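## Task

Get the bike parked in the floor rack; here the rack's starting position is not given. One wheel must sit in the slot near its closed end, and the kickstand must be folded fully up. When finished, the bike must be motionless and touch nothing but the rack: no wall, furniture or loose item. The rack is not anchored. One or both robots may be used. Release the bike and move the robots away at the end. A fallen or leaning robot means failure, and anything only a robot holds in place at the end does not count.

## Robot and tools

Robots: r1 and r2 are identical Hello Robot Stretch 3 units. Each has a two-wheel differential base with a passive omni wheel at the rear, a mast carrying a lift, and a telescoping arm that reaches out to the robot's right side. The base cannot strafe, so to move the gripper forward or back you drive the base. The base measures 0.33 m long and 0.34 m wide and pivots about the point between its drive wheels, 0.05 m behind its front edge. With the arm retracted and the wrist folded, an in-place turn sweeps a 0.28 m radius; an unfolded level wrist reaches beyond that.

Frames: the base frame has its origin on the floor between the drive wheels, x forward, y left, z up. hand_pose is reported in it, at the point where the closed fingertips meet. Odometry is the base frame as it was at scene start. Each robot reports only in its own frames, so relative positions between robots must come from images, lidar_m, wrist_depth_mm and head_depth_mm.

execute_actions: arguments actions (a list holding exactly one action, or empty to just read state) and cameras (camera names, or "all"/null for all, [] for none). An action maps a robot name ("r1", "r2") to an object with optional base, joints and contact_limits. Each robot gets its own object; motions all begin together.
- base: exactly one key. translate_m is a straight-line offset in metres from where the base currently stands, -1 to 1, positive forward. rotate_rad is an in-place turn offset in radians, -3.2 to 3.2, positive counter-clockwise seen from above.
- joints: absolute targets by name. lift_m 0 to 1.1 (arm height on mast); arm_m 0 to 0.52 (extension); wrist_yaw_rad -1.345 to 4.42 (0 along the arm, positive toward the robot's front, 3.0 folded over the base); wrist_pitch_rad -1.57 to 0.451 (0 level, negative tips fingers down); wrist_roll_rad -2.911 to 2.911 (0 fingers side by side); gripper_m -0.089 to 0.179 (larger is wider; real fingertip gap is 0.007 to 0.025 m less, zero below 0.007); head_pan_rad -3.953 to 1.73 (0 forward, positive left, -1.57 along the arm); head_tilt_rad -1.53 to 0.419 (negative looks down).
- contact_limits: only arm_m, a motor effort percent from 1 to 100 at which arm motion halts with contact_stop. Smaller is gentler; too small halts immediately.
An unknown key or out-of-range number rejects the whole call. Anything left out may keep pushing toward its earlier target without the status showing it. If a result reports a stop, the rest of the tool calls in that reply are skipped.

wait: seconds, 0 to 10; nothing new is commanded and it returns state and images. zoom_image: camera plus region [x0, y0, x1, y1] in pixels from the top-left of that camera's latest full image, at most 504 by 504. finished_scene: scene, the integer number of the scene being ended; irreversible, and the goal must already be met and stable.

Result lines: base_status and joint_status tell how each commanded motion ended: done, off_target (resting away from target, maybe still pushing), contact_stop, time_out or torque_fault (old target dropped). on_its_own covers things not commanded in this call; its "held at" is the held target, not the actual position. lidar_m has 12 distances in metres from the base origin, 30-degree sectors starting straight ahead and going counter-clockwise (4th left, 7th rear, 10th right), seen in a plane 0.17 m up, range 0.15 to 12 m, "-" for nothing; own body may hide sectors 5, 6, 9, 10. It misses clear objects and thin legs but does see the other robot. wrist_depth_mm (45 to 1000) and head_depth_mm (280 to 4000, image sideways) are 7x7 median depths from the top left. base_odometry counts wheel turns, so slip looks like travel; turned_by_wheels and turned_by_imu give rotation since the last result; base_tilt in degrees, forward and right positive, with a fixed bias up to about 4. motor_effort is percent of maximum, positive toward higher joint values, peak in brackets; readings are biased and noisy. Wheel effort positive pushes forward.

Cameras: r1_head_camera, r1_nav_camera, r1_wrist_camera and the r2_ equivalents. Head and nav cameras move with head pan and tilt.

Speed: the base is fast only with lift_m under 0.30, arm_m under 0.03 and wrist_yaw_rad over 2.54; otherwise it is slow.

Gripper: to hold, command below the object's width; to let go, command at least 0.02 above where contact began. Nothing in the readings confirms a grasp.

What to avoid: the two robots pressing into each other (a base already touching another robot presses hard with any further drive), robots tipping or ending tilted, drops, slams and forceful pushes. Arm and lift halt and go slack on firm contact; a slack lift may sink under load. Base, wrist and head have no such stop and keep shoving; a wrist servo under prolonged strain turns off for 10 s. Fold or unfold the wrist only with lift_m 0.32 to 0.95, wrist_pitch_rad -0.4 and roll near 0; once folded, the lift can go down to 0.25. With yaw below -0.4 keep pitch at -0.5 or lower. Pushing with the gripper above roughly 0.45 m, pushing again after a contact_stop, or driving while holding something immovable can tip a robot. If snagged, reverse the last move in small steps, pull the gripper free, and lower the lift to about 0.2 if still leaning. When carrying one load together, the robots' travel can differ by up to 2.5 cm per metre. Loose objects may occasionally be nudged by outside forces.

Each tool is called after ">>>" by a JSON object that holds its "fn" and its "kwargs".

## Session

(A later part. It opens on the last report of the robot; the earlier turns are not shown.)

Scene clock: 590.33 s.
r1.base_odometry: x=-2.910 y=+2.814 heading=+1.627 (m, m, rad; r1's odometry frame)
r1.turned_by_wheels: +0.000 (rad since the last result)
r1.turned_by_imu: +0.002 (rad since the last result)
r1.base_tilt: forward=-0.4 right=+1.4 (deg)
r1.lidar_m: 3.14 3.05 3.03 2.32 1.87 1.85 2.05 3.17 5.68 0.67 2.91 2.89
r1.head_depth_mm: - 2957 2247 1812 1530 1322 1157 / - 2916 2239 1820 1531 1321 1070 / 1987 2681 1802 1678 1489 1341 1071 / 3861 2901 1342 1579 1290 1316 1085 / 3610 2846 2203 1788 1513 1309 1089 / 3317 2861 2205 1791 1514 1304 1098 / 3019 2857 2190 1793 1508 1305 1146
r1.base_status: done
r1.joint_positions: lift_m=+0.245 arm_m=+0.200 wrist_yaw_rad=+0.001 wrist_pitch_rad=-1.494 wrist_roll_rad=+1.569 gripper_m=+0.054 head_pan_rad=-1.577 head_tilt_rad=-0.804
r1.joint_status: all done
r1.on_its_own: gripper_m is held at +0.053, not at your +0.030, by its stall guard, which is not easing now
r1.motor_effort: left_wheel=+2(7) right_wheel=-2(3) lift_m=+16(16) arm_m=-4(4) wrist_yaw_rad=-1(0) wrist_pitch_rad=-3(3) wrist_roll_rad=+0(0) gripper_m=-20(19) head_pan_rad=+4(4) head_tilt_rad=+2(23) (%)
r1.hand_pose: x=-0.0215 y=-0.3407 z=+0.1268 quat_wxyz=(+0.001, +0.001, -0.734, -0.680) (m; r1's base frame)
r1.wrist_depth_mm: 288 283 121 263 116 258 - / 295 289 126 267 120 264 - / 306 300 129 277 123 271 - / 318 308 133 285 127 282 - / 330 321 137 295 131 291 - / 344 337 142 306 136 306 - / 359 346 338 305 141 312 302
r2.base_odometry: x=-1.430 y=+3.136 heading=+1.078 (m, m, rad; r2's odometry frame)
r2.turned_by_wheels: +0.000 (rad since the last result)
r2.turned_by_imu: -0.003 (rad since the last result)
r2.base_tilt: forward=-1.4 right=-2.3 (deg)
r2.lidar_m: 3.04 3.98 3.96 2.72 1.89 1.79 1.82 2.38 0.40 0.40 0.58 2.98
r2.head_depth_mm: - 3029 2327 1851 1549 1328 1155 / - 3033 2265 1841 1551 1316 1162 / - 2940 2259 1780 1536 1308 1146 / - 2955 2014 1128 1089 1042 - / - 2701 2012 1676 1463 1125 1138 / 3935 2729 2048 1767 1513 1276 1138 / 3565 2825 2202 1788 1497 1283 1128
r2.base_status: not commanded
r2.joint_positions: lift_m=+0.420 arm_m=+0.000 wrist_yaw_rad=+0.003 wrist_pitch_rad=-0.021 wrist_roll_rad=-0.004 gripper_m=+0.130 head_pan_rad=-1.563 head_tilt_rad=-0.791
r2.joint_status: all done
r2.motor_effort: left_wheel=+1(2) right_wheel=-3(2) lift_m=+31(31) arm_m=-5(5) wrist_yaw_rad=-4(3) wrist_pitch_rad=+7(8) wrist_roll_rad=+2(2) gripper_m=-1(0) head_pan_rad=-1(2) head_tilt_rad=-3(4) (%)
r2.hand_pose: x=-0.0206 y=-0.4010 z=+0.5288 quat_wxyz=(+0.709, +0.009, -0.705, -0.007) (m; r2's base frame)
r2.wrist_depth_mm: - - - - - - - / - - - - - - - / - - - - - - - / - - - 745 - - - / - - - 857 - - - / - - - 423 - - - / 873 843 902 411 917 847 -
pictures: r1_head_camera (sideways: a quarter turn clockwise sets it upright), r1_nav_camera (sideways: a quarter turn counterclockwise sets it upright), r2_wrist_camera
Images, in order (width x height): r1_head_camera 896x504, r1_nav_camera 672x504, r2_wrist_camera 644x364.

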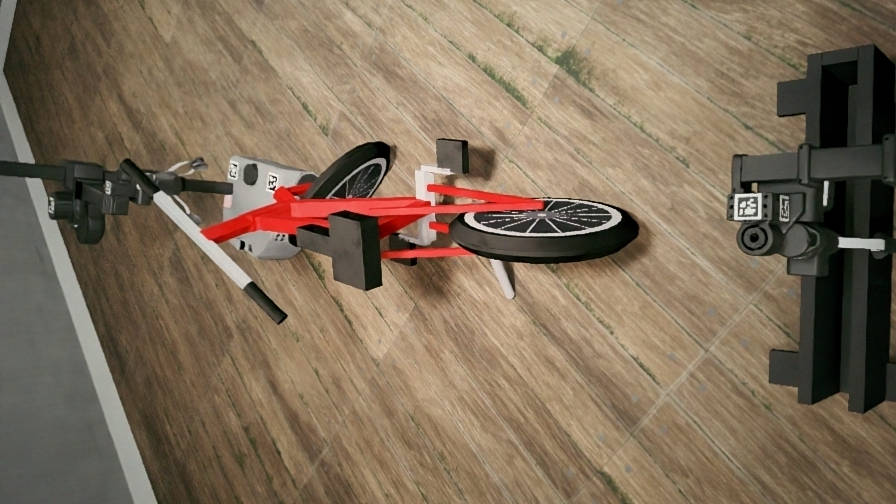

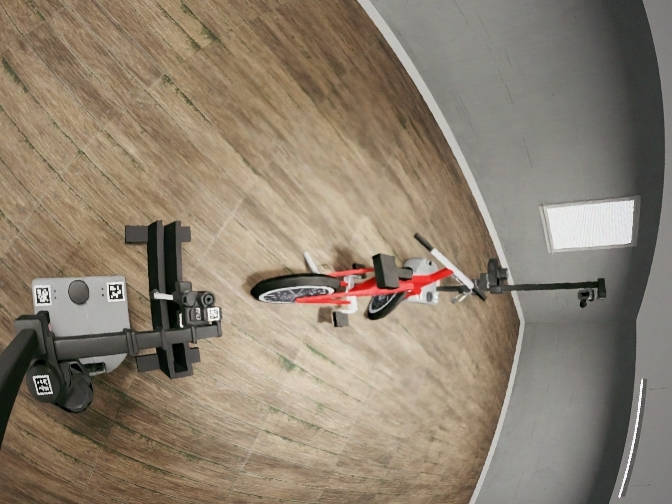

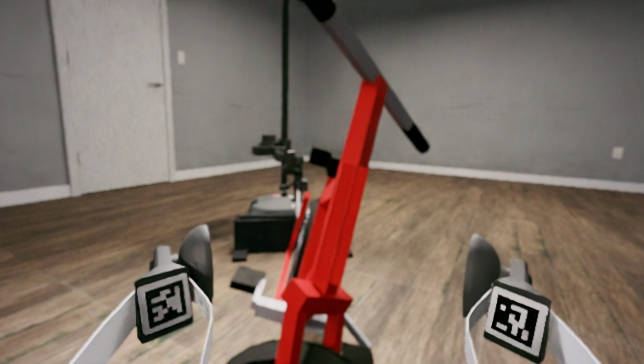

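>>> {"fn": "execute_actions", "kwargs": {"actions": [{"r1": {"base": {"translate_m": 0.28}}, "r2": {"joints": {"arm_m": 0.25}}}], "cameras": ["r2_wrist_camera"]}}

>>> {"fn": "execute_actions", "kwargs": {"actions": [{"r1": {"base": {"rotate_rad": -1.57}, "joints": {"head_pan_rad": -0.5, "head_tilt_rad": -0.9}}}], "cameras": ["r1_head_camera", "r1_nav_camera", "r2_head_camera"]}}

Scene clock: 614.07 s.
r1.base_odometry: x=-2.925 y=+3.094 heading=+1.627 (m, m, rad; r1's odometry frame)
r1.turned_by_wheels: +0.000 (rad since the last result)
r1.turned_by_imu: +0.000 (rad since the last result)
r1.base_tilt: forward=-0.4 right=+1.5 (deg)
r1.lidar_m: 2.93 2.89 2.86 2.59 2.08 2.07 2.29 3.53 0.73 1.22 2.69 2.67
r1.head_depth_mm: 3970 2818 2245 1722 1524 1324 1163 / 3542 1673 1452 1660 1429 1321 1067 / 3953 2931 2168 1814 1523 1343 1068 / 3710 2897 2224 1806 1529 1316 1084 / 3374 2868 2215 1807 1516 1310 1090 / 3001 2831 2210 1798 1512 1309 1101 / 2794 2851 2198 1793 1506 1297 1146
r1.base_status: done
r1.joint_positions: lift_m=+0.245 arm_m=+0.200 wrist_yaw_rad=+0.001 wrist_pitch_rad=-1.494 wrist_roll_rad=+1.569 gripper_m=+0.054 head_pan_rad=-1.577 head_tilt_rad=-0.804
r1.joint_status: not commanded
r1.on_its_own: gripper_m is held at +0.053, not at your +0.030, by its stall guard, which is not easing now
r1.motor_effort: left_wheel=+2(8) right_wheel=-2(2) lift_m=+16(16) arm_m=-4(4) wrist_yaw_rad=-2(1) wrist_pitch_rad=-3(3) wrist_roll_rad=+0(0) gripper_m=-18(19) head_pan_rad=+4(4) head_tilt_rad=+2(2) (%)
r1.hand_pose: x=-0.0215 y=-0.3407 z=+0.1268 quat_wxyz=(+0.001, +0.001, -0.734, -0.680) (m; r1's base frame)
r1.wrist_depth_mm: 288 280 121 262 116 256 - / 298 291 126 268 120 266 - / 309 302 129 276 123 272 - / 316 310 133 285 128 283 - / 331 324 137 294 131 292 - / 343 337 142 303 136 304 - / 358 346 336 305 142 314 302
r2.base_odometry: x=-1.430 y=+3.136 heading=+1.078 (m, m, rad; r2's odometry frame)
r2.turned_by_wheels: +0.000 (rad since the last result)
r2.turned_by_imu: -0.001 (rad since the last result)
r2.base_tilt: forward=-1.5 right=-2.4 (deg)
r2.lidar_m: 3.03 3.99 3.98 2.72 1.89 1.79 1.83 2.38 0.40 0.40 0.58 2.97
r2.head_depth_mm: - 3062 2335 1860 1563 1328 1163 / - 2966 2302 1830 1534 1315 1169 / - 2981 2088 1794 1528 - 1129 / - 2234 2005 1122 1154 1057 1104 / - 2774 2151 1678 1478 1123 1142 / 3907 2872 2213 1764 1493 1270 1142 / 3623 2821 2193 1757 1490 1276 1130
r2.base_status: not commanded
r2.joint_positions: lift_m=+0.420 arm_m=+0.250 wrist_yaw_rad=+0.002 wrist_pitch_rad=-0.020 wrist_roll_rad=-0.004 gripper_m=+0.130 head_pan_rad=-1.563 head_tilt_rad=-0.791
r2.joint_status: all done
r2.motor_effort: left_wheel=+2(1) right_wheel=-2(2) lift_m=+31(31) arm_m=+7(7) wrist_yaw_rad=-2(3) wrist_pitch_rad=+7(7) wrist_roll_rad=+2(2) gripper_m=+1(0) head_pan_rad=-3(2) head_tilt_rad=-3(4) (%)
r2.hand_pose: x=-0.0210 y=-0.6503 z=+0.5291 quat_wxyz=(+0.709, +0.008, -0.705, -0.007) (m; r2's base frame)
r2.wrist_depth_mm: - - - - 208 - - / - - - - 203 - - / - - - - 197 - - / - - - 487 - - - / - - - 379 - - - / - - - 177 - - - / 864 833 812 160 865 842 -
pictures: r2_wrist_camera
Images, in order (width x height): r2_wrist_camera 644x364.

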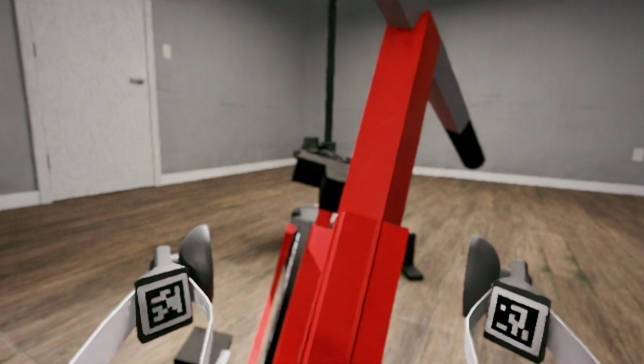

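Scene clock: 617.50 s.
r1.base_odometry: x=-2.925 y=+3.094 heading=+0.057 (m, m, rad; r1's odometry frame)
r1.turned_by_wheels: -1.570 (rad since the last result)
r1.turned_by_imu: -1.544 (rad since the last result)
r1.base_tilt: forward=-0.4 right=+1.5 (deg)
r1.lidar_m: 1.22 2.69 2.67 2.95 2.88 2.86 2.57 2.08 2.07 2.31 3.60 0.73
r1.head_depth_mm: 3186 2467 1997 1670 1451 1272 1155 / 3187 2458 1964 1674 1446 1272 1036 / 3201 2446 1982 1666 1442 1272 1112 / 3170 2446 1967 1655 1415 1268 1124 / 3137 2440 1742 1380 1435 1262 1125 / 3113 1691 1644 1660 1433 1265 1123 / 1917 2150 1960 1655 1429 1259 1128
r1.base_status: done
r1.joint_positions: lift_m=+0.245 arm_m=+0.200 wrist_yaw_rad=+0.001 wrist_pitch_rad=-1.494 wrist_roll_rad=+1.569 gripper_m=+0.054 head_pan_rad=-0.507 head_tilt_rad=-0.889
r1.joint_status: all done
r1.on_its_own: gripper_m is held at +0.053, not at your +0.030, by its stall guard, which is not easing now
r1.motor_effort: left_wheel=+3(9) right_wheel=-2(7) lift_m=+16(16) arm_m=-4(4) wrist_yaw_rad=-1(1) wrist_pitch_rad=-4(3) wrist_roll_rad=+0(0) gripper_m=-19(19) head_pan_rad=+4(43) head_tilt_rad=-8(23) (%)
r1.hand_pose: x=-0.0215 y=-0.3407 z=+0.1268 quat_wxyz=(+0.001, +0.001, -0.734, -0.680) (m; r1's base frame)
r1.wrist_depth_mm: 287 281 121 260 116 257 - / 296 293 126 268 120 264 - / 308 300 128 277 123 275 - / 317 314 134 284 127 282 - / 330 323 137 294 131 290 - / 344 335 142 305 136 304 - / 356 346 337 306 142 312 301
r2.base_odometry: x=-1.430 y=+3.136 heading=+1.078 (m, m, rad; r2's odometry frame)
r2.turned_by_wheels: +0.000 (rad since the last result)
r2.turned_by_imu: -0.001 (rad since the last result)
r2.base_tilt: forward=-1.4 right=-2.3 (deg)
r2.lidar_m: 3.05 3.98 3.97 2.72 1.88 1.79 1.83 2.37 0.40 0.40 0.58 2.98
r2.head_depth_mm: - 3089 2293 1848 1544 1325 1167 / - 3024 2304 1850 1539 1326 1156 / - 2800 2249 1776 1529 - 1121 / - 2808 2244 1122 1157 1059 1106 / - 2679 2132 1680 1476 1122 1142 / 3967 2859 2215 1778 1508 1261 1131 / 3661 2887 2167 1782 1496 1292 1134
r2.base_status: not commanded
r2.joint_positions: lift_m=+0.420 arm_m=+0.250 wrist_yaw_rad=+0.002 wrist_pitch_rad=-0.020 wrist_roll_rad=-0.004 gripper_m=+0.130 head_pan_rad=-1.563 head_tilt_rad=-0.791
r2.joint_status: not commanded
r2.motor_effort: left_wheel=+2(2) right_wheel=-2(1) lift_m=+31(31) arm_m=+6(7) wrist_yaw_rad=-2(2) wrist_pitch_rad=+7(7) wrist_roll_rad=+2(2) gripper_m=+1(0) head_pan_rad=-1(2) head_tilt_rad=-3(3) (%)
r2.hand_pose: x=-0.0210 y=-0.6503 z=+0.5291 quat_wxyz=(+0.709, +0.008, -0.705, -0.007) (m; r2's base frame)
r2.wrist_depth_mm: - - - - 208 - - / - - - - 203 - - / - - - - 197 - - / - - - 499 - - - / - - - 383 - - - / - - - 177 - - - / 868 842 814 160 878 875 -
pictures: r1_head_camera (sideways: a quarter turn clockwise sets it upright), r1_nav_camera (sideways: a quarter turn counterclockwise sets it upright), r2_head_camera (sideways: a quarter turn clockwise sets it upright)
Images, in order (width x height): r1_head_camera 896x504, r1_nav_camera 672x504, r2_head_camera 896x504.

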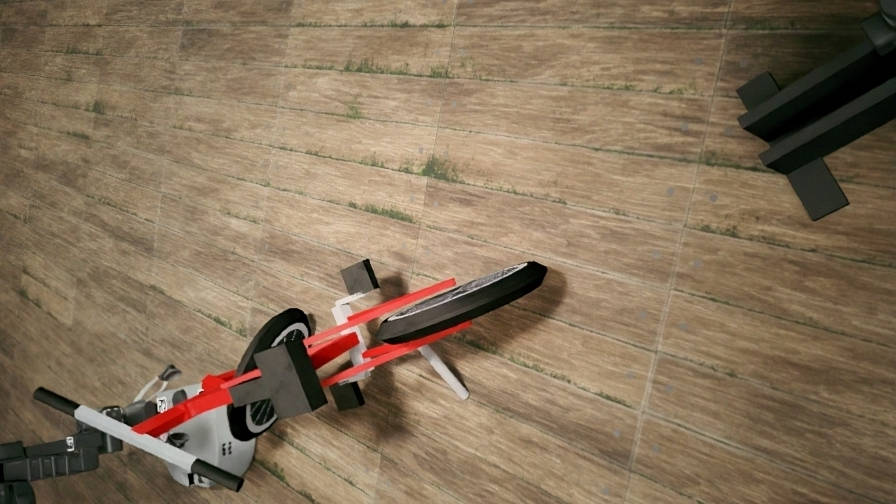

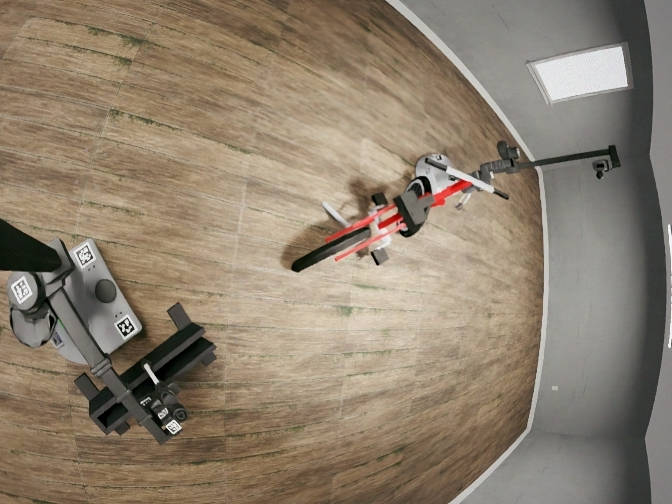

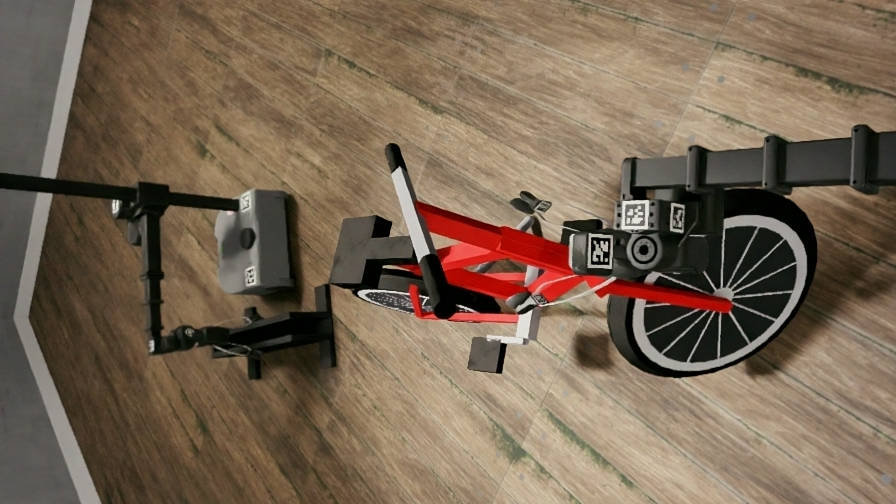

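>>> {"fn": "execute_actions", "kwargs": {"actions": [{"r1": {"base": {"rotate_rad": -0.08}}, "r2": {"joints": {"arm_m": 0.295}}}], "cameras": ["r2_wrist_camera"]}}

>>> {"fn": "execute_actions", "kwargs": {"actions": [{"r1": {"base": {"translate_m": 0.22}, "joints": {"head_pan_rad": -0.6, "head_tilt_rad": -1.05}}, "r2": {"joints": {"gripper_m": -0.01}}}], "cameras": ["r1_head_camera", "r2_wrist_camera", "r2_head_camera"]}}

Scene clock: 676.00 s.
r1.base_odometry: x=-2.925 y=+3.094 heading=-0.023 (m, m, rad; r1's odometry frame)
r1.turned_by_wheels: -0.080 (rad since the last result)
r1.turned_by_imu: -0.079 (rad since the last result)
r1.base_tilt: forward=-0.5 right=+1.4 (deg)
r1.lidar_m: 0.91 2.71 2.67 2.85 2.91 2.86 2.73 2.09 2.07 2.23 3.26 0.73
r1.head_depth_mm: 3205 2463 1991 1682 1449 1272 1151 / 3151 2453 1997 1671 1441 1272 1037 / 3197 2426 1986 1666 1440 1270 1115 / 3183 2434 1980 1659 1434 1266 1128 / 3165 2415 1977 1578 1409 1262 1134 / 3128 2413 1561 1593 1430 1261 1124 / 3105 1659 1866 1655 1430 1262 1127
r1.base_status: done
r1.joint_positions: lift_m=+0.245 arm_m=+0.200 wrist_yaw_rad=+0.001 wrist_pitch_rad=-1.494 wrist_roll_rad=+1.569 gripper_m=+0.054 head_pan_rad=-0.507 head_tilt_rad=-0.889
r1.joint_status: not commanded
r1.on_its_own: gripper_m is held at +0.053, not at your +0.030, by its stall guard, which is not easing now
r1.motor_effort: left_wheel=+3(9) right_wheel=-1(7) lift_m=+16(16) arm_m=-3(4) wrist_yaw_rad=+0(1) wrist_pitch_rad=-3(3) wrist_roll_rad=+0(0) gripper_m=-19(19) head_pan_rad=+4(4) head_tilt_rad=-6(6) (%)
r1.hand_pose: x=-0.0215 y=-0.3407 z=+0.1268 quat_wxyz=(+0.001, +0.001, -0.734, -0.680) (m; r1's base frame)
r1.wrist_depth_mm: 288 281 122 261 116 257 - / 296 290 126 268 120 263 - / 309 300 129 275 124 271 - / 321 309 133 286 128 283 - / 329 322 136 293 131 290 - / 346 334 143 303 136 304 - / 361 348 336 306 141 313 303
r2.base_odometry: x=-1.430 y=+3.136 heading=+1.078 (m, m, rad; r2's odometry frame)
r2.turned_by_wheels: +0.000 (rad since the last result)
r2.turned_by_imu: -0.001 (rad since the last result)
r2.base_tilt: forward=-1.4 right=-2.2 (deg)
r2.lidar_m: 3.03 3.98 3.97 2.72 1.89 1.78 1.82 2.38 0.40 0.40 0.58 2.98
r2.head_depth_mm: - 3090 2328 1850 1548 1336 1169 / - 3000 2278 1833 1535 1322 1153 / - 2839 2275 1763 1558 1016 1125 / - 2774 2236 1129 1068 1045 1104 / - 2674 2143 1699 1466 1124 1143 / - 2889 2195 1780 1497 1267 1135 / 3575 2819 2189 1757 1489 1292 1122
r2.base_status: not commanded
r2.joint_positions: lift_m=+0.420 arm_m=+0.295 wrist_yaw_rad=+0.002 wrist_pitch_rad=-0.020 wrist_roll_rad=-0.004 gripper_m=+0.130 head_pan_rad=-1.563 head_tilt_rad=-0.791
r2.joint_status: all done
r2.motor_effort: left_wheel=+1(2) right_wheel=-2(2) lift_m=+31(31) arm_m=+7(7) wrist_yaw_rad=-1(2) wrist_pitch_rad=+7(7) wrist_roll_rad=+2(2) gripper_m=+0(1) head_pan_rad=-2(3) head_tilt_rad=-3(4) (%)
r2.hand_pose: x=-0.0210 y=-0.6953 z=+0.5291 quat_wxyz=(+0.709, +0.008, -0.705, -0.007) (m; r2's base frame)
r2.wrist_depth_mm: - - - - 160 - - / - - - - 153 - - / - - - - 147 - - / - - - 448 142 - - / - - - 346 140 - - / - - - 182 126 - - / 864 849 886 122 123 825 -
pictures: r2_wrist_camera
Images, in order (width x height): r2_wrist_camera 644x364.

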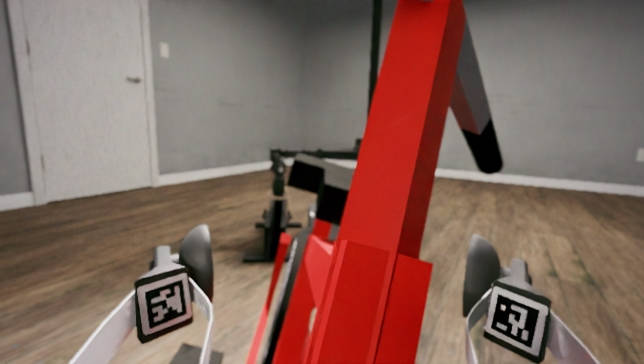

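Scene clock: 679.37 s.
r1.base_odometry: x=-2.705 y=+3.089 heading=-0.022 (m, m, rad; r1's odometry frame)
r1.turned_by_wheels: +0.000 (rad since the last result)
r1.turned_by_imu: +0.000 (rad since the last result)
r1.base_tilt: forward=-0.4 right=+1.4 (deg)
r1.lidar_m: 1.01 2.58 2.55 2.72 3.09 3.03 2.89 2.23 2.19 2.36 3.47 0.54
r1.head_depth_mm: 2295 1948 1685 1492 1347 1232 1034 / 2304 1941 1686 1491 1337 1133 1112 / 2261 1949 1680 1499 1343 1189 1156 / 2269 1929 1685 1484 1341 1212 1136 / 2277 1922 1626 1250 1337 1210 1108 / 2267 1924 1408 1464 1338 1204 1109 / 2264 1429 1619 1493 1331 1209 1106
r1.base_status: done
r1.joint_positions: lift_m=+0.245 arm_m=+0.200 wrist_yaw_rad=+0.001 wrist_pitch_rad=-1.494 wrist_roll_rad=+1.569 gripper_m=+0.054 head_pan_rad=-0.593 head_tilt_rad=-1.037
r1.joint_status: all done
r1.on_its_own: gripper_m is held at +0.053, not at your +0.030, by its stall guard, which is not easing now
r1.motor_effort: left_wheel=+2(8) right_wheel=-2(2) lift_m=+16(16) arm_m=-4(4) wrist_yaw_rad=+0(2) wrist_pitch_rad=-3(3) wrist_roll_rad=+0(0) gripper_m=-19(19) head_pan_rad=-3(16) head_tilt_rad=-8(28) (%)
r1.hand_pose: x=-0.0215 y=-0.3407 z=+0.1268 quat_wxyz=(+0.001, +0.001, -0.734, -0.680) (m; r1's base frame)
r1.wrist_depth_mm: 288 279 121 262 116 256 - / 296 290 125 267 120 263 - / 307 304 129 274 124 273 - / 317 310 134 284 127 282 - / 330 325 136 294 131 289 - / 344 338 142 305 136 304 - / 358 346 338 303 142 313 301
r2.base_odometry: x=-1.430 y=+3.136 heading=+1.078 (m, m, rad; r2's odometry frame)
r2.turned_by_wheels: +0.000 (rad since the last result)
r2.turned_by_imu: -0.001 (rad since the last result)
r2.base_tilt: forward=-1.6 right=-2.2 (deg)
r2.lidar_m: 3.04 3.98 3.97 2.72 1.89 1.78 1.82 2.38 0.41 0.40 0.57 2.97
r2.head_depth_mm: 3996 3002 2322 1830 1550 1333 1164 / - 2992 2274 1831 1532 1328 1154 / - 2686 2158 1760 1565 1018 1115 / - 2805 2108 1071 1087 1049 1099 / - 2677 2110 1669 1487 1120 1133 / 3993 2849 2204 1772 1502 1266 1134 / 3554 2854 2166 1765 1495 1286 1128
r2.base_status: not commanded
r2.joint_positions: lift_m=+0.420 arm_m=+0.295 wrist_yaw_rad=-0.051 wrist_pitch_rad=-0.019 wrist_roll_rad=+0.025 gripper_m=-0.006 head_pan_rad=-1.563 head_tilt_rad=-0.791
r2.joint_status: all done
r2.on_its_own: wrist_yaw_rad is held at -0.047, not at your +0.000, by its stall guard, which is not easing now
r2.motor_effort: left_wheel=+0(4) right_wheel=+2(12) lift_m=+31(31) arm_m=+1(7) wrist_yaw_rad=+5(34) wrist_pitch_rad=+6(7) wrist_roll_rad=-9(9) gripper_m=-21(98) head_pan_rad=-3(2) head_tilt_rad=-4(3) (%)
r2.hand_pose: x=-0.0346 y=-0.6953 z=+0.5295 quat_wxyz=(+0.698, -0.012, -0.715, -0.025) (m; r2's base frame)
r2.wrist_depth_mm: - - - - 163 - - / - - - - 167 - - / - - - - 263 - - / - - - 146 - - - / - - - 135 - - - / - - - 124 128 - - / 913 901 818 120 816 903 911
pictures: r1_head_camera (sideways: a quarter turn clockwise sets it upright), r2_head_camera (sideways: a quarter turn clockwise sets it upright), r2_wrist_camera
Images, in order (width x height): r1_head_camera 896x504, r2_head_camera 896x504, r2_wrist_camera 644x364.

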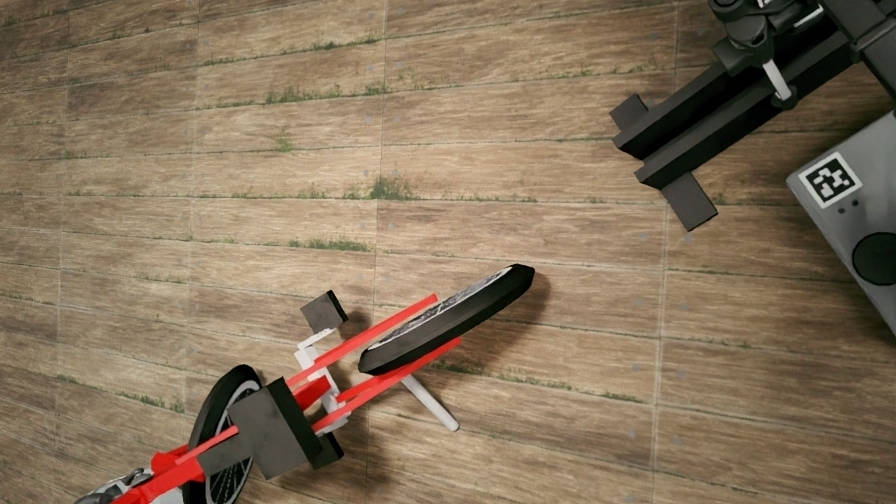

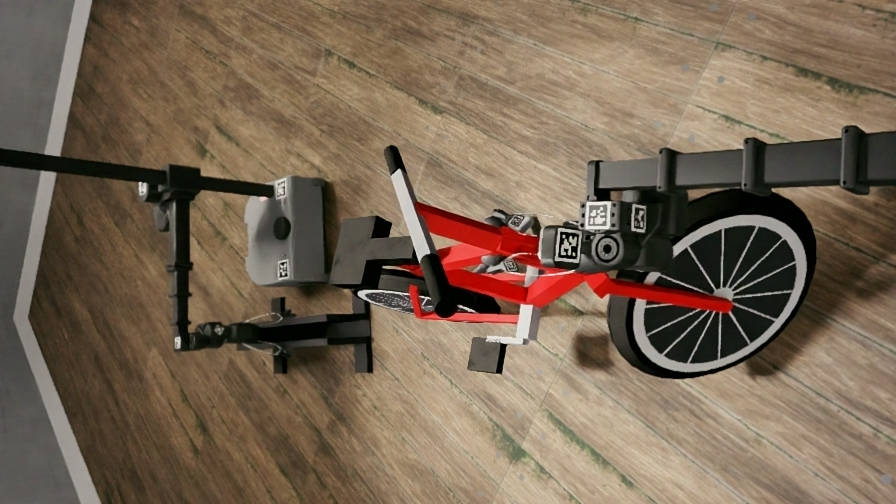

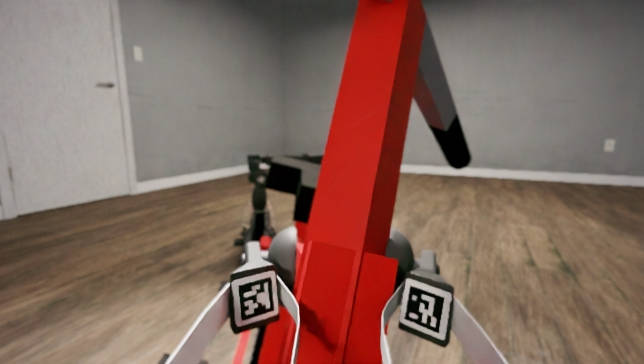

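>>> {"fn": "execute_actions", "kwargs": {"actions": [{"r2": {"base": {"translate_m": 0.12}, "joints": {"wrist_yaw_rad": 0.0}}}], "cameras": ["r1_head_camera", "r2_wrist_camera", "r2_head_camera"]}}

Scene clock: 687.33 s.
r1.base_odometry: x=-2.705 y=+3.089 heading=-0.022 (m, m, rad; r1's odometry frame)
r1.turned_by_wheels: +0.000 (rad since the last result)
r1.turned_by_imu: +0.000 (rad since the last result)
r1.base_tilt: forward=-0.4 right=+1.5 (deg)
r1.lidar_m: 1.34 2.60 2.55 2.72 3.09 3.03 2.90 2.23 2.19 2.36 3.47 0.53
r1.head_depth_mm: 2289 1943 1690 1493 1343 1236 1034 / 2284 1935 1686 1499 1338 1135 1109 / 2275 1939 1687 1487 1336 1185 1153 / 2285 1930 1689 1495 1316 1210 1135 / 2281 1932 1417 1424 1338 1213 1108 / 2268 1492 1594 1457 1333 1212 1108 / 1225 1547 1679 1492 1334 1210 1106
r1.base_status: not commanded
r1.joint_positions: lift_m=+0.245 arm_m=+0.200 wrist_yaw_rad=+0.001 wrist_pitch_rad=-1.494 wrist_roll_rad=+1.569 gripper_m=+0.054 head_pan_rad=-0.593 head_tilt_rad=-1.037
r1.joint_status: not commanded
r1.on_its_own: gripper_m is held at +0.053, not at your +0.030, by its stall guard, which is not easing now
r1.motor_effort: left_wheel=+2(3) right_wheel=-2(2) lift_m=+16(16) arm_m=-3(4) wrist_yaw_rad=-1(2) wrist_pitch_rad=-4(3) wrist_roll_rad=+0(0) gripper_m=-20(19) head_pan_rad=-4(3) head_tilt_rad=-7(8) (%)
r1.hand_pose: x=-0.0215 y=-0.3407 z=+0.1268 quat_wxyz=(+0.001, +0.001, -0.734, -0.680) (m; r1's base frame)
r1.wrist_depth_mm: 286 281 122 261 116 256 - / 296 291 125 267 120 265 - / 306 299 129 277 123 272 - / 320 310 134 283 127 282 - / 331 320 137 294 131 289 - / 345 337 143 305 137 304 - / 357 350 335 304 142 313 302
r2.base_odometry: x=-1.373 y=+3.241 heading=+1.077 (m, m, rad; r2's odometry frame)
r2.turned_by_wheels: +0.000 (rad since the last result)
r2.turned_by_imu: -0.002 (rad since the last result)
r2.base_tilt: forward=-1.4 right=-2.3 (deg)
r2.lidar_m: 2.93 3.83 3.92 2.88 2.01 1.89 1.94 2.52 0.42 0.44 3.05 2.88
r2.head_depth_mm: - 3056 2290 1864 1556 1335 1166 / - 2897 2292 1812 1530 1321 1160 / - 2611 2109 1816 1561 1050 1111 / - 2855 2101 963 1352 1097 1131 / - 2866 2134 1744 1505 1230 1140 / 3955 2838 2196 1790 1510 1290 1136 / 3569 2846 2185 1754 1494 1288 1129
r2.base_status: done
r2.joint_positions: lift_m=+0.420 arm_m=+0.295 wrist_yaw_rad=-0.086 wrist_pitch_rad=+0.030 wrist_roll_rad=-0.003 gripper_m=-0.006 head_pan_rad=-1.563 head_tilt_rad=-0.791
r2.joint_status: wrist_yaw_rad off_target (ended at -0.086, target +0.000)
r2.on_its_own: wrist_yaw_rad is held at -0.061, not at your +0.000, by its stall guard, which is still easing
r2.motor_effort: left_wheel=-5(8) right_wheel=+13(32) lift_m=+27(31) arm_m=-3(3) wrist_yaw_rad=+29(62) wrist_pitch_rad=-10(11) wrist_roll_rad=+2(9) gripper_m=-20(26) head_pan_rad=-3(3) head_tilt_rad=-4(3) (%)
r2.hand_pose: x=-0.0435 y=-0.6961 z=+0.5420 quat_wxyz=(+0.708, -0.041, -0.705, -0.020) (m; r2's base frame)
r2.wrist_depth_mm: - - - 175 - - - / - - - 165 262 - - / - - - 156 - - - / - - - 148 - - - / - - - 137 - - - / - - - 127 130 - - / 938 958 903 123 901 - -
pictures: r1_head_camera (sideways: a quarter turn clockwise sets it upright), r2_head_camera (sideways: a quarter turn clockwise sets it upright), r2_wrist_camera
Images, in order (width x height): r1_head_camera 896x504, r2_head_camera 896x504, r2_wrist_camera 644x364.

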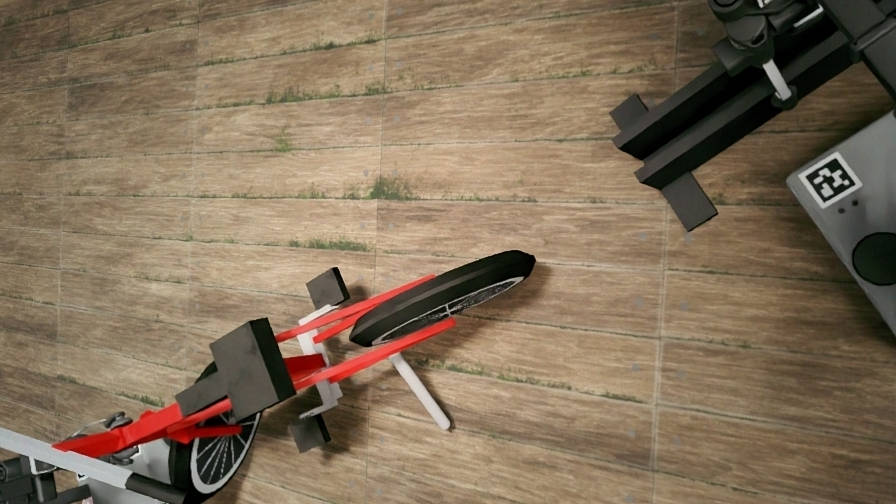

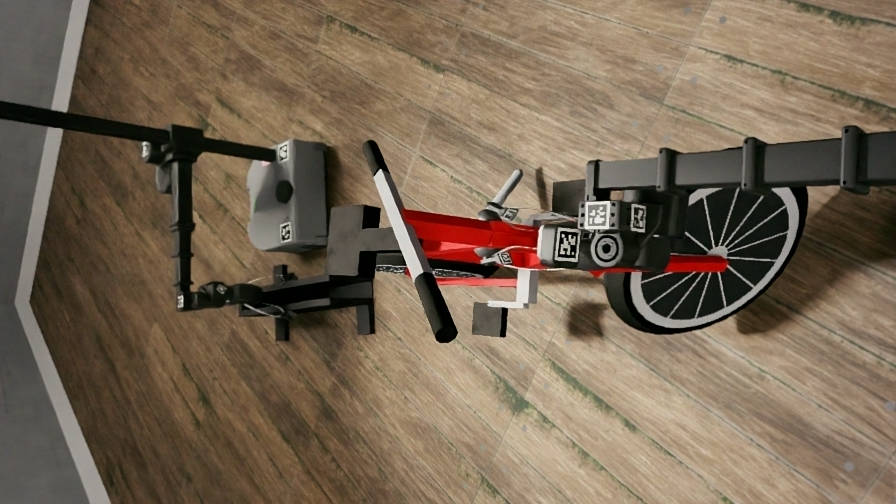

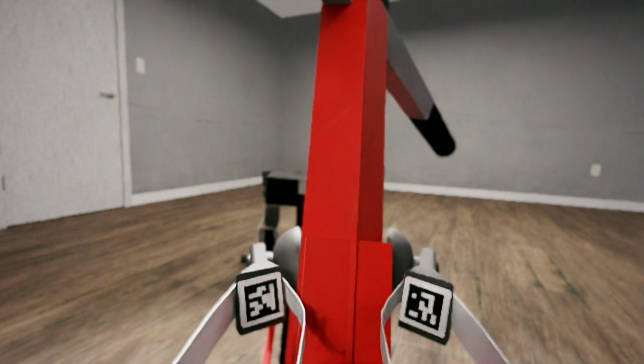

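>>> {"fn": "execute_actions", "kwargs": {"actions": [{"r1": {"base": {"rotate_rad": -0.51}}, "r2": {"base": {"translate_m": 0.02}, "joints": {"wrist_yaw_rad": 0.0}}}], "cameras": []}}

>>> {"fn": "execute_actions", "kwargs": {"actions": [{"r1": {"base": {"translate_m": -0.28}}}], "cameras": []}}

>>> {"fn": "execute_actions", "kwargs": {"actions": [{"r1": {"base": {"rotate_rad": 0.40}}}], "cameras": []}}

>>> {"fn": "execute_actions", "kwargs": {"actions": [{"r1": {"base": {"translate_m": 0.3}}}], "cameras": ["r1_head_camera", "r2_wrist_camera", "r2_head_camera"]}}

Scene clock: 738.87 s.
r1.base_odometry: x=-2.705 y=+3.089 heading=-0.532 (m, m, rad; r1's odometry frame)
r1.turned_by_wheels: -0.510 (rad since the last result)
r1.turned_by_imu: -0.502 (rad since the last result)
r1.base_tilt: forward=-0.5 right=+1.4 (deg)
r1.lidar_m: 0.54 1.38 2.58 2.55 2.74 3.07 3.04 2.84 2.22 2.20 2.38 3.55
r1.head_depth_mm: 2291 1948 1689 1499 1335 1233 1035 / 2288 1943 1695 1496 1345 1130 1113 / 2272 1934 1687 1501 1338 1187 1152 / 2262 1937 1684 1494 1334 1210 1139 / 2277 1936 1681 1487 1331 1212 1109 / 2268 1930 1682 1490 1310 1211 1106 / 2259 1932 1678 1490 1317 1213 1106
r1.base_status: done
r1.joint_positions: lift_m=+0.245 arm_m=+0.200 wrist_yaw_rad=+0.001 wrist_pitch_rad=-1.494 wrist_roll_rad=+1.569 gripper_m=+0.054 head_pan_rad=-0.593 head_tilt_rad=-1.037
r1.joint_status: not commanded
r1.on_its_own: gripper_m is held at +0.053, not at your +0.030, by its stall guard, which is not easing now
r1.motor_effort: left_wheel=+3(7) right_wheel=-2(8) lift_m=+16(16) arm_m=-4(4) wrist_yaw_rad=-1(1) wrist_pitch_rad=-3(3) wrist_roll_rad=+0(0) gripper_m=-19(19) head_pan_rad=-4(3) head_tilt_rad=-8(8) (%)
r1.hand_pose: x=-0.0215 y=-0.3407 z=+0.1268 quat_wxyz=(+0.001, +0.001, -0.734, -0.680) (m; r1's base frame)
r1.wrist_depth_mm: 285 279 122 261 116 258 - / 299 292 125 269 120 265 - / 307 301 129 275 123 273 - / 317 308 134 286 127 286 - / 331 322 137 294 131 288 - / 341 333 143 305 136 301 - / 359 348 337 302 141 315 301
r2.base_odometry: x=-1.363 y=+3.259 heading=+1.077 (m, m, rad; r2's odometry frame)
r2.turned_by_wheels: +0.000 (rad since the last result)
r2.turned_by_imu: -0.001 (rad since the last result)
r2.base_tilt: forward=-1.4 right=-2.4 (deg)
r2.lidar_m: 2.92 3.84 3.92 2.92 2.02 1.91 1.95 2.54 0.48 0.48 3.02 2.85
r2.head_depth_mm: - 3067 2317 1832 1548 1331 1167 / - 2755 2179 1855 1543 1325 1157 / - 2836 2149 1824 1546 1068 1125 / - 2611 2132 1329 1357 1109 1140 / - 2891 2137 1744 1508 1178 1142 / 3823 2844 2201 1791 1508 1294 1141 / 3581 2850 2165 1780 1493 1289 1125
r2.base_status: done
r2.joint_positions: lift_m=+0.420 arm_m=+0.295 wrist_yaw_rad=-0.006 wrist_pitch_rad=+0.027 wrist_roll_rad=-0.009 gripper_m=-0.006 head_pan_rad=-1.563 head_tilt_rad=-0.791
r2.joint_status: all done
r2.motor_effort: left_wheel=+0(7) right_wheel=+2(28) lift_m=+27(27) arm_m=-3(3) wrist_yaw_rad=+7(68) wrist_pitch_rad=-10(11) wrist_roll_rad=+4(5) gripper_m=-19(23) head_pan_rad=-3(3) head_tilt_rad=-3(3) (%)
r2.hand_pose: x=-0.0230 y=-0.6970 z=+0.5415 quat_wxyz=(+0.711, -0.012, -0.703, +0.007) (m; r2's base frame)
r2.wrist_depth_mm: - - - 168 - - - / - - - 160 - - - / - - - 152 - - - / - - - 146 - - - / - - - 134 - - - / - - - 128 - - - / 923 943 907 123 943 - -
pictures: none
No camera images: the call's "cameras" was empty. Leave "cameras" out to get every camera's image.

Scene clock: 742.77 s.
r1.base_odometry: x=-2.947 y=+3.231 heading=-0.532 (m, m, rad; r1's odometry frame)
r1.turned_by_wheels: +0.000 (rad since the last result)
r1.turned_by_imu: -0.001 (rad since the last result)
r1.base_tilt: forward=-0.4 right=+1.5 (deg)
r1.lidar_m: 0.82 1.67 2.61 2.58 2.78 2.80 2.77 2.82 2.21 2.16 2.34 3.48
r1.head_depth_mm: 2270 1948 1690 1488 1339 1236 1029 / 2294 1936 1685 1494 1340 1135 1110 / 2281 1931 1695 1489 1336 1187 1154 / 2287 1942 1686 1488 1335 1211 1134 / 2286 1943 1678 1490 1343 1211 1106 / 2258 1933 1672 1486 1339 1210 1110 / 2265 1935 1667 1440 1337 1211 1106
r1.base_status: done
r1.joint_positions: lift_m=+0.245 arm_m=+0.200 wrist_yaw_rad=+0.001 wrist_pitch_rad=-1.494 wrist_roll_rad=+1.569 gripper_m=+0.054 head_pan_rad=-0.593 head_tilt_rad=-1.037
r1.joint_status: not commanded
r1.on_its_own: gripper_m is held at +0.053, not at your +0.030, by its stall guard, which is not easing now
r1.motor_effort: left_wheel=+3(4) right_wheel=-2(6) lift_m=+16(16) arm_m=-4(4) wrist_yaw_rad=+0(0) wrist_pitch_rad=-3(3) wrist_roll_rad=+0(0) gripper_m=-19(19) head_pan_rad=-3(3) head_tilt_rad=-8(7) (%)
r1.hand_pose: x=-0.0215 y=-0.3407 z=+0.1268 quat_wxyz=(+0.001, +0.001, -0.734, -0.680) (m; r1's base frame)
r1.wrist_depth_mm: 287 278 122 261 115 256 - / 296 290 126 267 120 263 - / 307 300 129 275 123 272 - / 320 312 133 284 127 283 - / 332 326 137 293 131 289 - / 345 335 142 304 136 302 - / 357 346 339 308 142 313 303
r2.base_odometry: x=-1.363 y=+3.259 heading=+1.077 (m, m, rad; r2's odometry frame)
r2.turned_by_wheels: +0.000 (rad since the last result)
r2.turned_by_imu: -0.001 (rad since the last result)
r2.base_tilt: forward=-1.4 right=-2.3 (deg)
r2.lidar_m: 2.91 3.80 3.89 2.92 2.03 1.91 1.95 2.55 0.48 0.48 3.03 2.85
r2.head_depth_mm: - 3061 2282 1836 1560 1325 1166 / - 2676 2263 1842 1541 1316 1155 / - 2842 2280 1826 1560 1074 1133 / - 2563 2237 1327 1368 1116 1145 / - 2883 2216 1747 1505 1175 1138 / 3935 2897 2201 1774 1504 1288 1127 / 3558 2816 2163 1771 1480 1293 1127
r2.base_status: not commanded
r2.joint_positions: lift_m=+0.420 arm_m=+0.295 wrist_yaw_rad=-0.006 wrist_pitch_rad=+0.027 wrist_roll_rad=-0.009 gripper_m=-0.006 head_pan_rad=-1.563 head_tilt_rad=-0.791
r2.joint_status: not commanded
r2.motor_effort: left_wheel=+0(0) right_wheel=+2(2) lift_m=+27(27) arm_m=-3(3) wrist_yaw_rad=+7(7) wrist_pitch_rad=-10(10) wrist_roll_rad=+4(4) gripper_m=-18(19) head_pan_rad=-2(2) head_tilt_rad=-3(3) (%)
r2.hand_pose: x=-0.0230 y=-0.6970 z=+0.5415 quat_wxyz=(+0.711, -0.012, -0.703, +0.007) (m; r2's base frame)
r2.wrist_depth_mm: - - - 167 - - - / - - - 159 - - - / - - - 152 - - - / - - - 146 - - - / - - - 134 - - - / - - - 128 - - - / 933 952 909 124 944 - -
pictures: none
No camera images: the call's "cameras" was empty. Leave "cameras" out to get every camera's image.

Scene clock: 744.40 s.
r1.base_odometry: x=-2.947 y=+3.231 heading=-0.132 (m, m, rad; r1's odometry frame)
r1.turned_by_wheels: +0.400 (rad since the last result)
r1.turned_by_imu: +0.393 (rad since the last result)
r1.base_tilt: forward=-0.4 right=+1.4 (deg)
r1.lidar_m: 1.11 2.70 2.58 2.67 2.89 2.76 2.85 2.28 2.16 2.23 3.04 0.81
r1.head_depth_mm: 2287 1930 1699 1498 1344 1236 1032 / 2279 1941 1686 1495 1337 1136 1109 / 2282 1952 1682 1493 1344 1192 1153 / 2273 1934 1686 1490 1342 1206 1139 / 2246 1941 1436 1466 1341 1208 1110 / 2278 1379 1590 1484 1334 1210 1107 / 1467 1649 1675 1483 1330 1209 1105
r1.base_status: done
r1.joint_positions: lift_m=+0.245 arm_m=+0.200 wrist_yaw_rad=+0.001 wrist_pitch_rad=-1.494 wrist_roll_rad=+1.569 gripper_m=+0.054 head_pan_rad=-0.593 head_tilt_rad=-1.037
r1.joint_status: not commanded
r1.on_its_own: gripper_m is held at +0.053, not at your +0.030, by its stall guard, which is not easing now
r1.motor_effort: left_wheel=-2(8) right_wheel=+2(6) lift_m=+16(16) arm_m=-4(4) wrist_yaw_rad=-1(1) wrist_pitch_rad=-3(3) wrist_roll_rad=+0(0) gripper_m=-20(19) head_pan_rad=-3(4) head_tilt_rad=-9(8) (%)
r1.hand_pose: x=-0.0215 y=-0.3407 z=+0.1268 quat_wxyz=(+0.001, +0.001, -0.734, -0.680) (m; r1's base frame)
r1.wrist_depth_mm: 287 281 122 261 115 257 - / 296 290 126 268 119 264 - / 305 299 129 277 123 272 - / 317 311 134 283 127 283 - / 329 323 137 292 131 288 - / 344 336 142 303 136 306 - / 360 347 336 308 142 312 302
r2.base_odometry: x=-1.363 y=+3.259 heading=+1.077 (m, m, rad; r2's odometry frame)
r2.turned_by_wheels: +0.000 (rad since the last result)
r2.turned_by_imu: +0.000 (rad since the last result)
r2.base_tilt: forward=-1.5 right=-2.3 (deg)
r2.lidar_m: 2.91 3.81 3.92 2.91 2.02 1.91 1.95 2.54 0.48 0.48 3.04 2.85
r2.head_depth_mm: - 3084 2292 1868 1553 1332 1160 / - 2756 2288 1846 1536 1324 1153 / - 2845 2259 1839 1558 1069 1137 / - 2812 2199 1328 1371 1111 1149 / - 2923 2207 1749 1523 1174 1141 / 3821 2848 2220 1803 1491 1296 1133 / 3573 2818 2163 1761 1503 1280 1130
r2.base_status: not commanded
r2.joint_positions: lift_m=+0.420 arm_m=+0.295 wrist_yaw_rad=-0.006 wrist_pitch_rad=+0.027 wrist_roll_rad=-0.009 gripper_m=-0.006 head_pan_rad=-1.563 head_tilt_rad=-0.791
r2.joint_status: not commanded
r2.motor_effort: left_wheel=+0(0) right_wheel=+2(1) lift_m=+27(27) arm_m=-3(3) wrist_yaw_rad=+7(7) wrist_pitch_rad=-10(10) wrist_roll_rad=+4(4) gripper_m=-19(18) head_pan_rad=-2(2) head_tilt_rad=-3(3) (%)
r2.hand_pose: x=-0.0230 y=-0.6970 z=+0.5415 quat_wxyz=(+0.711, -0.012, -0.703, +0.007) (m; r2's base frame)
r2.wrist_depth_mm: - - - 167 - - - / - - - 159 - - - / - - - 152 - - - / - - - 146 - - - / - - - 134 - - - / - - - 128 - - - / 947 934 914 124 953 - -
pictures: none
No camera images: the call's "cameras" was empty. Leave "cameras" out to get every camera's image.

Scene clock: 748.57 s.
r1.base_odometry: x=-2.649 y=+3.191 heading=-0.132 (m, m, rad; r1's odometry frame)
r1.turned_by_wheels: +0.000 (rad since the last result)
r1.turned_by_imu: +0.000 (rad since the last result)
r1.base_tilt: forward=-0.4 right=+1.5 (deg)
r1.lidar_m: 1.31 2.54 2.42 2.51 3.16 3.02 3.14 2.43 2.30 2.40 3.24 0.56
r1.head_depth_mm: 2293 1944 1692 1489 1339 1235 1029 / 2297 1941 1687 1495 1337 1134 1111 / 2289 1928 1673 1492 1339 1194 1150 / 2286 1943 1685 1184 1338 1215 1137 / 2284 1935 1379 1443 1337 1213 1106 / 2270 1342 1633 1462 1333 1208 1108 / 1272 1596 1680 1486 1333 1208 1103
r1.base_status: done
r1.joint_positions: lift_m=+0.245 arm_m=+0.200 wrist_yaw_rad=+0.001 wrist_pitch_rad=-1.494 wrist_roll_rad=+1.569 gripper_m=+0.054 head_pan_rad=-0.593 head_tilt_rad=-1.037
r1.joint_status: not commanded
r1.on_its_own: gripper_m is held at +0.053, not at your +0.030, by its stall guard, which is not easing now
r1.motor_effort: left_wheel=-3(4) right_wheel=+2(7) lift_m=+16(16) arm_m=-4(4) wrist_yaw_rad=-2(0) wrist_pitch_rad=-3(3) wrist_roll_rad=+0(0) gripper_m=-19(19) head_pan_rad=-4(4) head_tilt_rad=-7(7) (%)
r1.hand_pose: x=-0.0215 y=-0.3407 z=+0.1268 quat_wxyz=(+0.001, +0.001, -0.734, -0.680) (m; r1's base frame)
r1.wrist_depth_mm: 288 281 122 262 116 255 - / 296 290 126 267 119 265 - / 306 299 129 277 124 273 - / 319 309 134 284 127 281 - / 331 326 137 295 131 289 - / 346 337 142 304 136 303 - / 364 346 337 306 141 312 303
r2.base_odometry: x=-1.363 y=+3.259 heading=+1.077 (m, m, rad; r2's odometry frame)
r2.turned_by_wheels: +0.000 (rad since the last result)
r2.turned_by_imu: -0.001 (rad since the last result)
r2.base_tilt: forward=-1.3 right=-2.3 (deg)
r2.lidar_m: 2.91 3.83 3.92 2.92 2.02 1.91 1.95 2.54 0.48 0.48 3.02 2.85
r2.head_depth_mm: - 3107 2332 1845 1546 1322 1159 / - 2048 2145 1852 1549 1319 1164 / - 2848 2115 1832 1540 1066 1119 / - 2790 2092 1335 1366 1105 1141 / - 2930 2231 1749 1522 1177 1145 / 3835 2867 2239 1785 1504 1297 1134 / 3489 2839 2168 1761 1485 1281 1129
r2.base_status: not commanded
r2.joint_positions: lift_m=+0.420 arm_m=+0.295 wrist_yaw_rad=-0.006 wrist_pitch_rad=+0.027 wrist_roll_rad=-0.009 gripper_m=-0.006 head_pan_rad=-1.563 head_tilt_rad=-0.791
r2.joint_status: not commanded
r2.motor_effort: left_wheel=+0(0) right_wheel=+1(1) lift_m=+27(27) arm_m=-3(3) wrist_yaw_rad=+7(7) wrist_pitch_rad=-10(10) wrist_roll_rad=+4(4) gripper_m=-19(19) head_pan_rad=-3(3) head_tilt_rad=-3(3) (%)
r2.hand_pose: x=-0.0230 y=-0.6970 z=+0.5415 quat_wxyz=(+0.711, -0.012, -0.703, +0.007) (m; r2's base frame)
r2.wrist_depth_mm: - - - 167 - - - / - - - 159 - - - / - - - 152 - - - / - - - 146 - - - / - - - 133 - - - / - - - 128 - - - / 928 945 906 124 927 - -
pictures: r1_head_camera (sideways: a quarter turn clockwise sets it upright), r2_head_camera (sideways: a quarter turn clockwise sets it upright), r2_wrist_camera
Images, in order (width x height): r1_head_camera 896x504, r2_head_camera 896x504, r2_wrist_camera 644x364.

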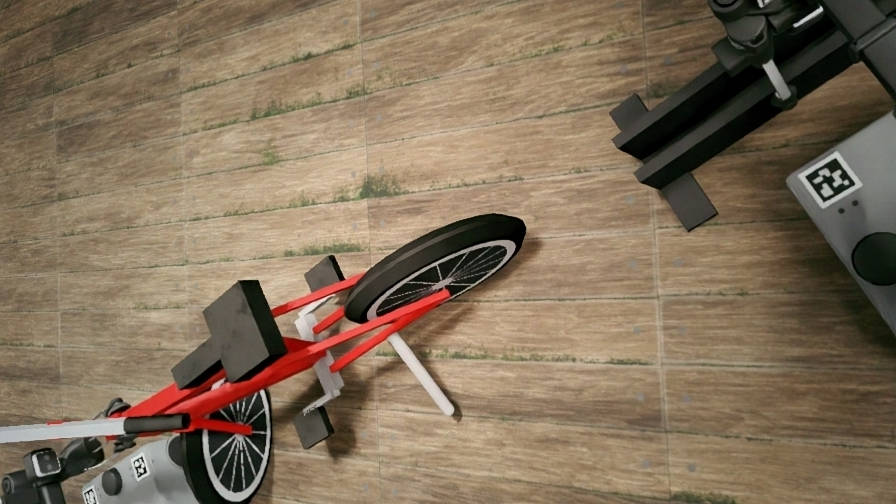

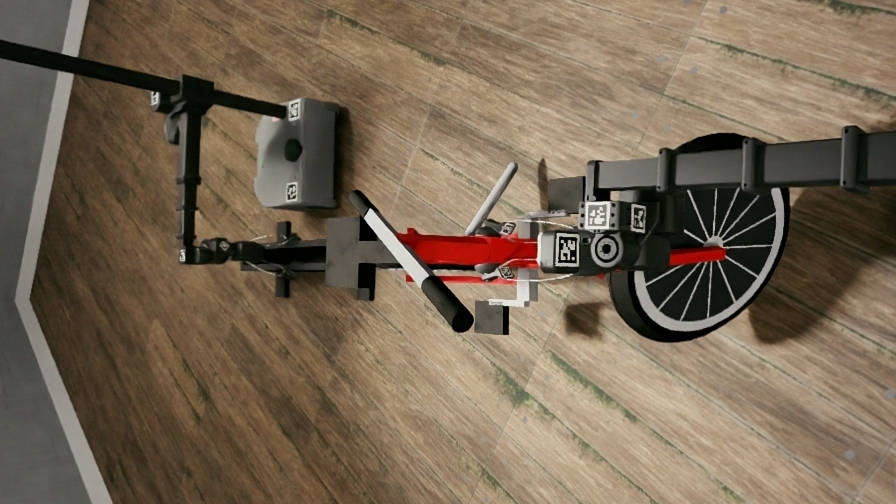

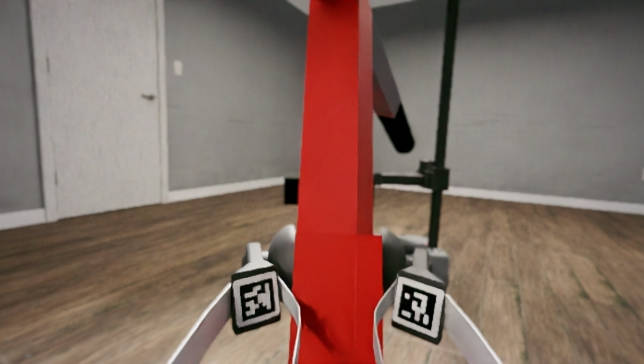

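>>> {"fn": "execute_actions", "kwargs": {"actions": [{"r1": {"base": {"translate_m": 0.14}, "joints": {"head_pan_rad": -0.75, "head_tilt_rad": -1.15}}}], "cameras": ["r1_head_camera"]}}

Scene clock: 761.87 s.
r1.base_odometry: x=-2.510 y=+3.173 heading=-0.133 (m, m, rad; r1's odometry frame)
r1.turned_by_wheels: +0.000 (rad since the last result)
r1.turned_by_imu: +0.000 (rad since the last result)
r1.base_tilt: forward=-0.4 right=+1.4 (deg)
r1.lidar_m: 1.21 2.47 2.37 2.45 3.29 3.13 3.24 2.50 2.37 2.47 0.46 0.47
r1.head_depth_mm: 1936 1728 1544 1411 1308 1105 1092 / 1950 1723 1553 1418 1297 1166 - / 1942 1723 1552 1413 1244 1212 - / 1928 1731 1554 1153 1290 1209 - / 1935 1719 1176 1370 1288 1194 1130 / 1937 1021 1490 1391 1288 1194 1111 / 1900 1276 1538 1414 1290 1197 1108
r1.base_status: done
r1.joint_positions: lift_m=+0.245 arm_m=+0.200 wrist_yaw_rad=+0.001 wrist_pitch_rad=-1.494 wrist_roll_rad=+1.569 gripper_m=+0.054 head_pan_rad=-0.743 head_tilt_rad=-1.136
r1.joint_status: all done
r1.on_its_own: gripper_m is held at +0.053, not at your +0.030, by its stall guard, which is not easing now
r1.motor_effort: left_wheel=-3(3) right_wheel=+2(7) lift_m=+16(16) arm_m=-4(4) wrist_yaw_rad=-1(1) wrist_pitch_rad=-3(3) wrist_roll_rad=+0(0) gripper_m=-19(20) head_pan_rad=-4(23) head_tilt_rad=-9(22) (%)
r1.hand_pose: x=-0.0215 y=-0.3407 z=+0.1268 quat_wxyz=(+0.001, +0.001, -0.734, -0.680) (m; r1's base frame)
r1.wrist_depth_mm: 286 285 122 260 116 256 - / 297 289 126 267 119 264 - / 305 300 129 276 124 271 - / 316 312 133 283 127 283 - / 329 323 136 298 131 288 - / 345 336 142 303 136 305 - / 356 348 338 305 142 311 304
r2.base_odometry: x=-1.363 y=+3.259 heading=+1.077 (m, m, rad; r2's odometry frame)
r2.turned_by_wheels: +0.000 (rad since the last result)
r2.turned_by_imu: -0.001 (rad since the last result)
r2.base_tilt: forward=-1.4 right=-2.2 (deg)
r2.lidar_m: 2.92 3.80 3.91 2.92 2.03 1.91 1.95 2.54 0.48 0.48 3.01 2.86
r2.head_depth_mm: 3979 2946 2298 1874 1556 1332 1169 / - 2655 2045 1838 1543 1317 1157 / - 2985 2038 1812 1544 1074 1137 / - 2931 1960 1323 1359 1111 1146 / - 2895 2259 1745 1500 1175 1139 / 3990 2877 2193 1773 1500 1297 1138 / 3492 2838 2188 1766 1485 1291 1126
r2.base_status: not commanded
r2.joint_positions: lift_m=+0.420 arm_m=+0.295 wrist_yaw_rad=-0.006 wrist_pitch_rad=+0.027 wrist_roll_rad=-0.009 gripper_m=-0.006 head_pan_rad=-1.563 head_tilt_rad=-0.791
r2.joint_status: not commanded
r2.motor_effort: left_wheel=+0(0) right_wheel=+2(1) lift_m=+27(27) arm_m=-3(3) wrist_yaw_rad=+7(7) wrist_pitch_rad=-10(10) wrist_roll_rad=+4(4) gripper_m=-19(18) head_pan_rad=-3(3) head_tilt_rad=-3(3) (%)
r2.hand_pose: x=-0.0230 y=-0.6970 z=+0.5415 quat_wxyz=(+0.711, -0.012, -0.703, +0.007) (m; r2's base frame)
r2.wrist_depth_mm: - - - 168 - - - / - - - 160 - - - / - - - 152 - - - / - - - 146 - - - / - - - 134 - - - / - - - 128 - - - / 933 952 930 124 942 - -
pictures: r1_head_camera (sideways: a quarter turn clockwise sets it upright)
Images, in order (width x height): r1_head_camera 896x504.

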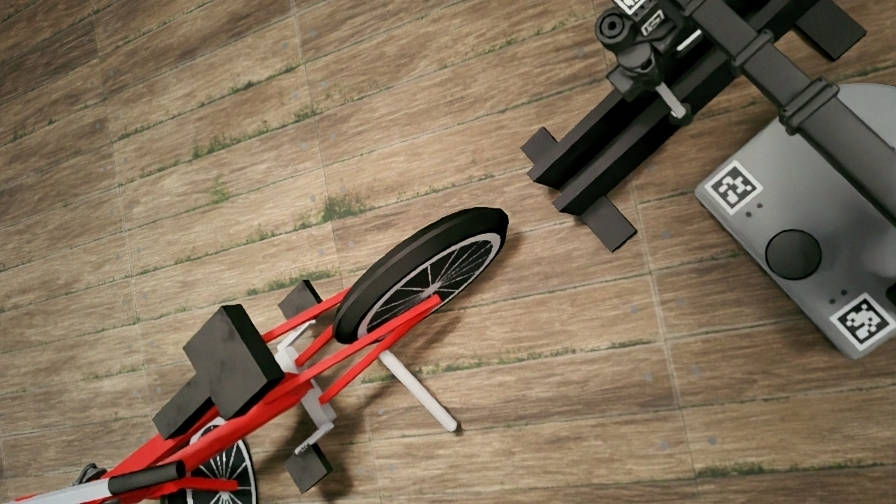

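>>> {"fn": "zoom_image", "kwargs": {"camera": "r1_head_camera", "region": [330, 60, 730, 360]}}

Region (330, 60, 730, 360) of r1_head_camera's 896x504 image, scaled by 1.260, with more detail than that image has; it fills the top 378 rows of this view, and the rest is white.

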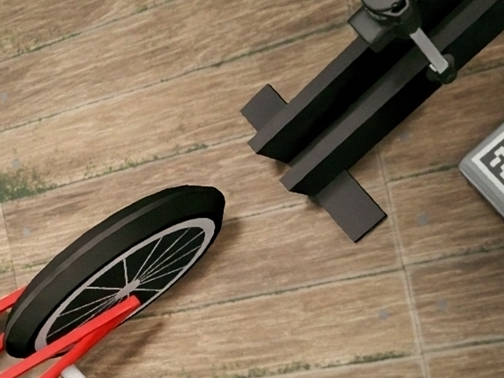

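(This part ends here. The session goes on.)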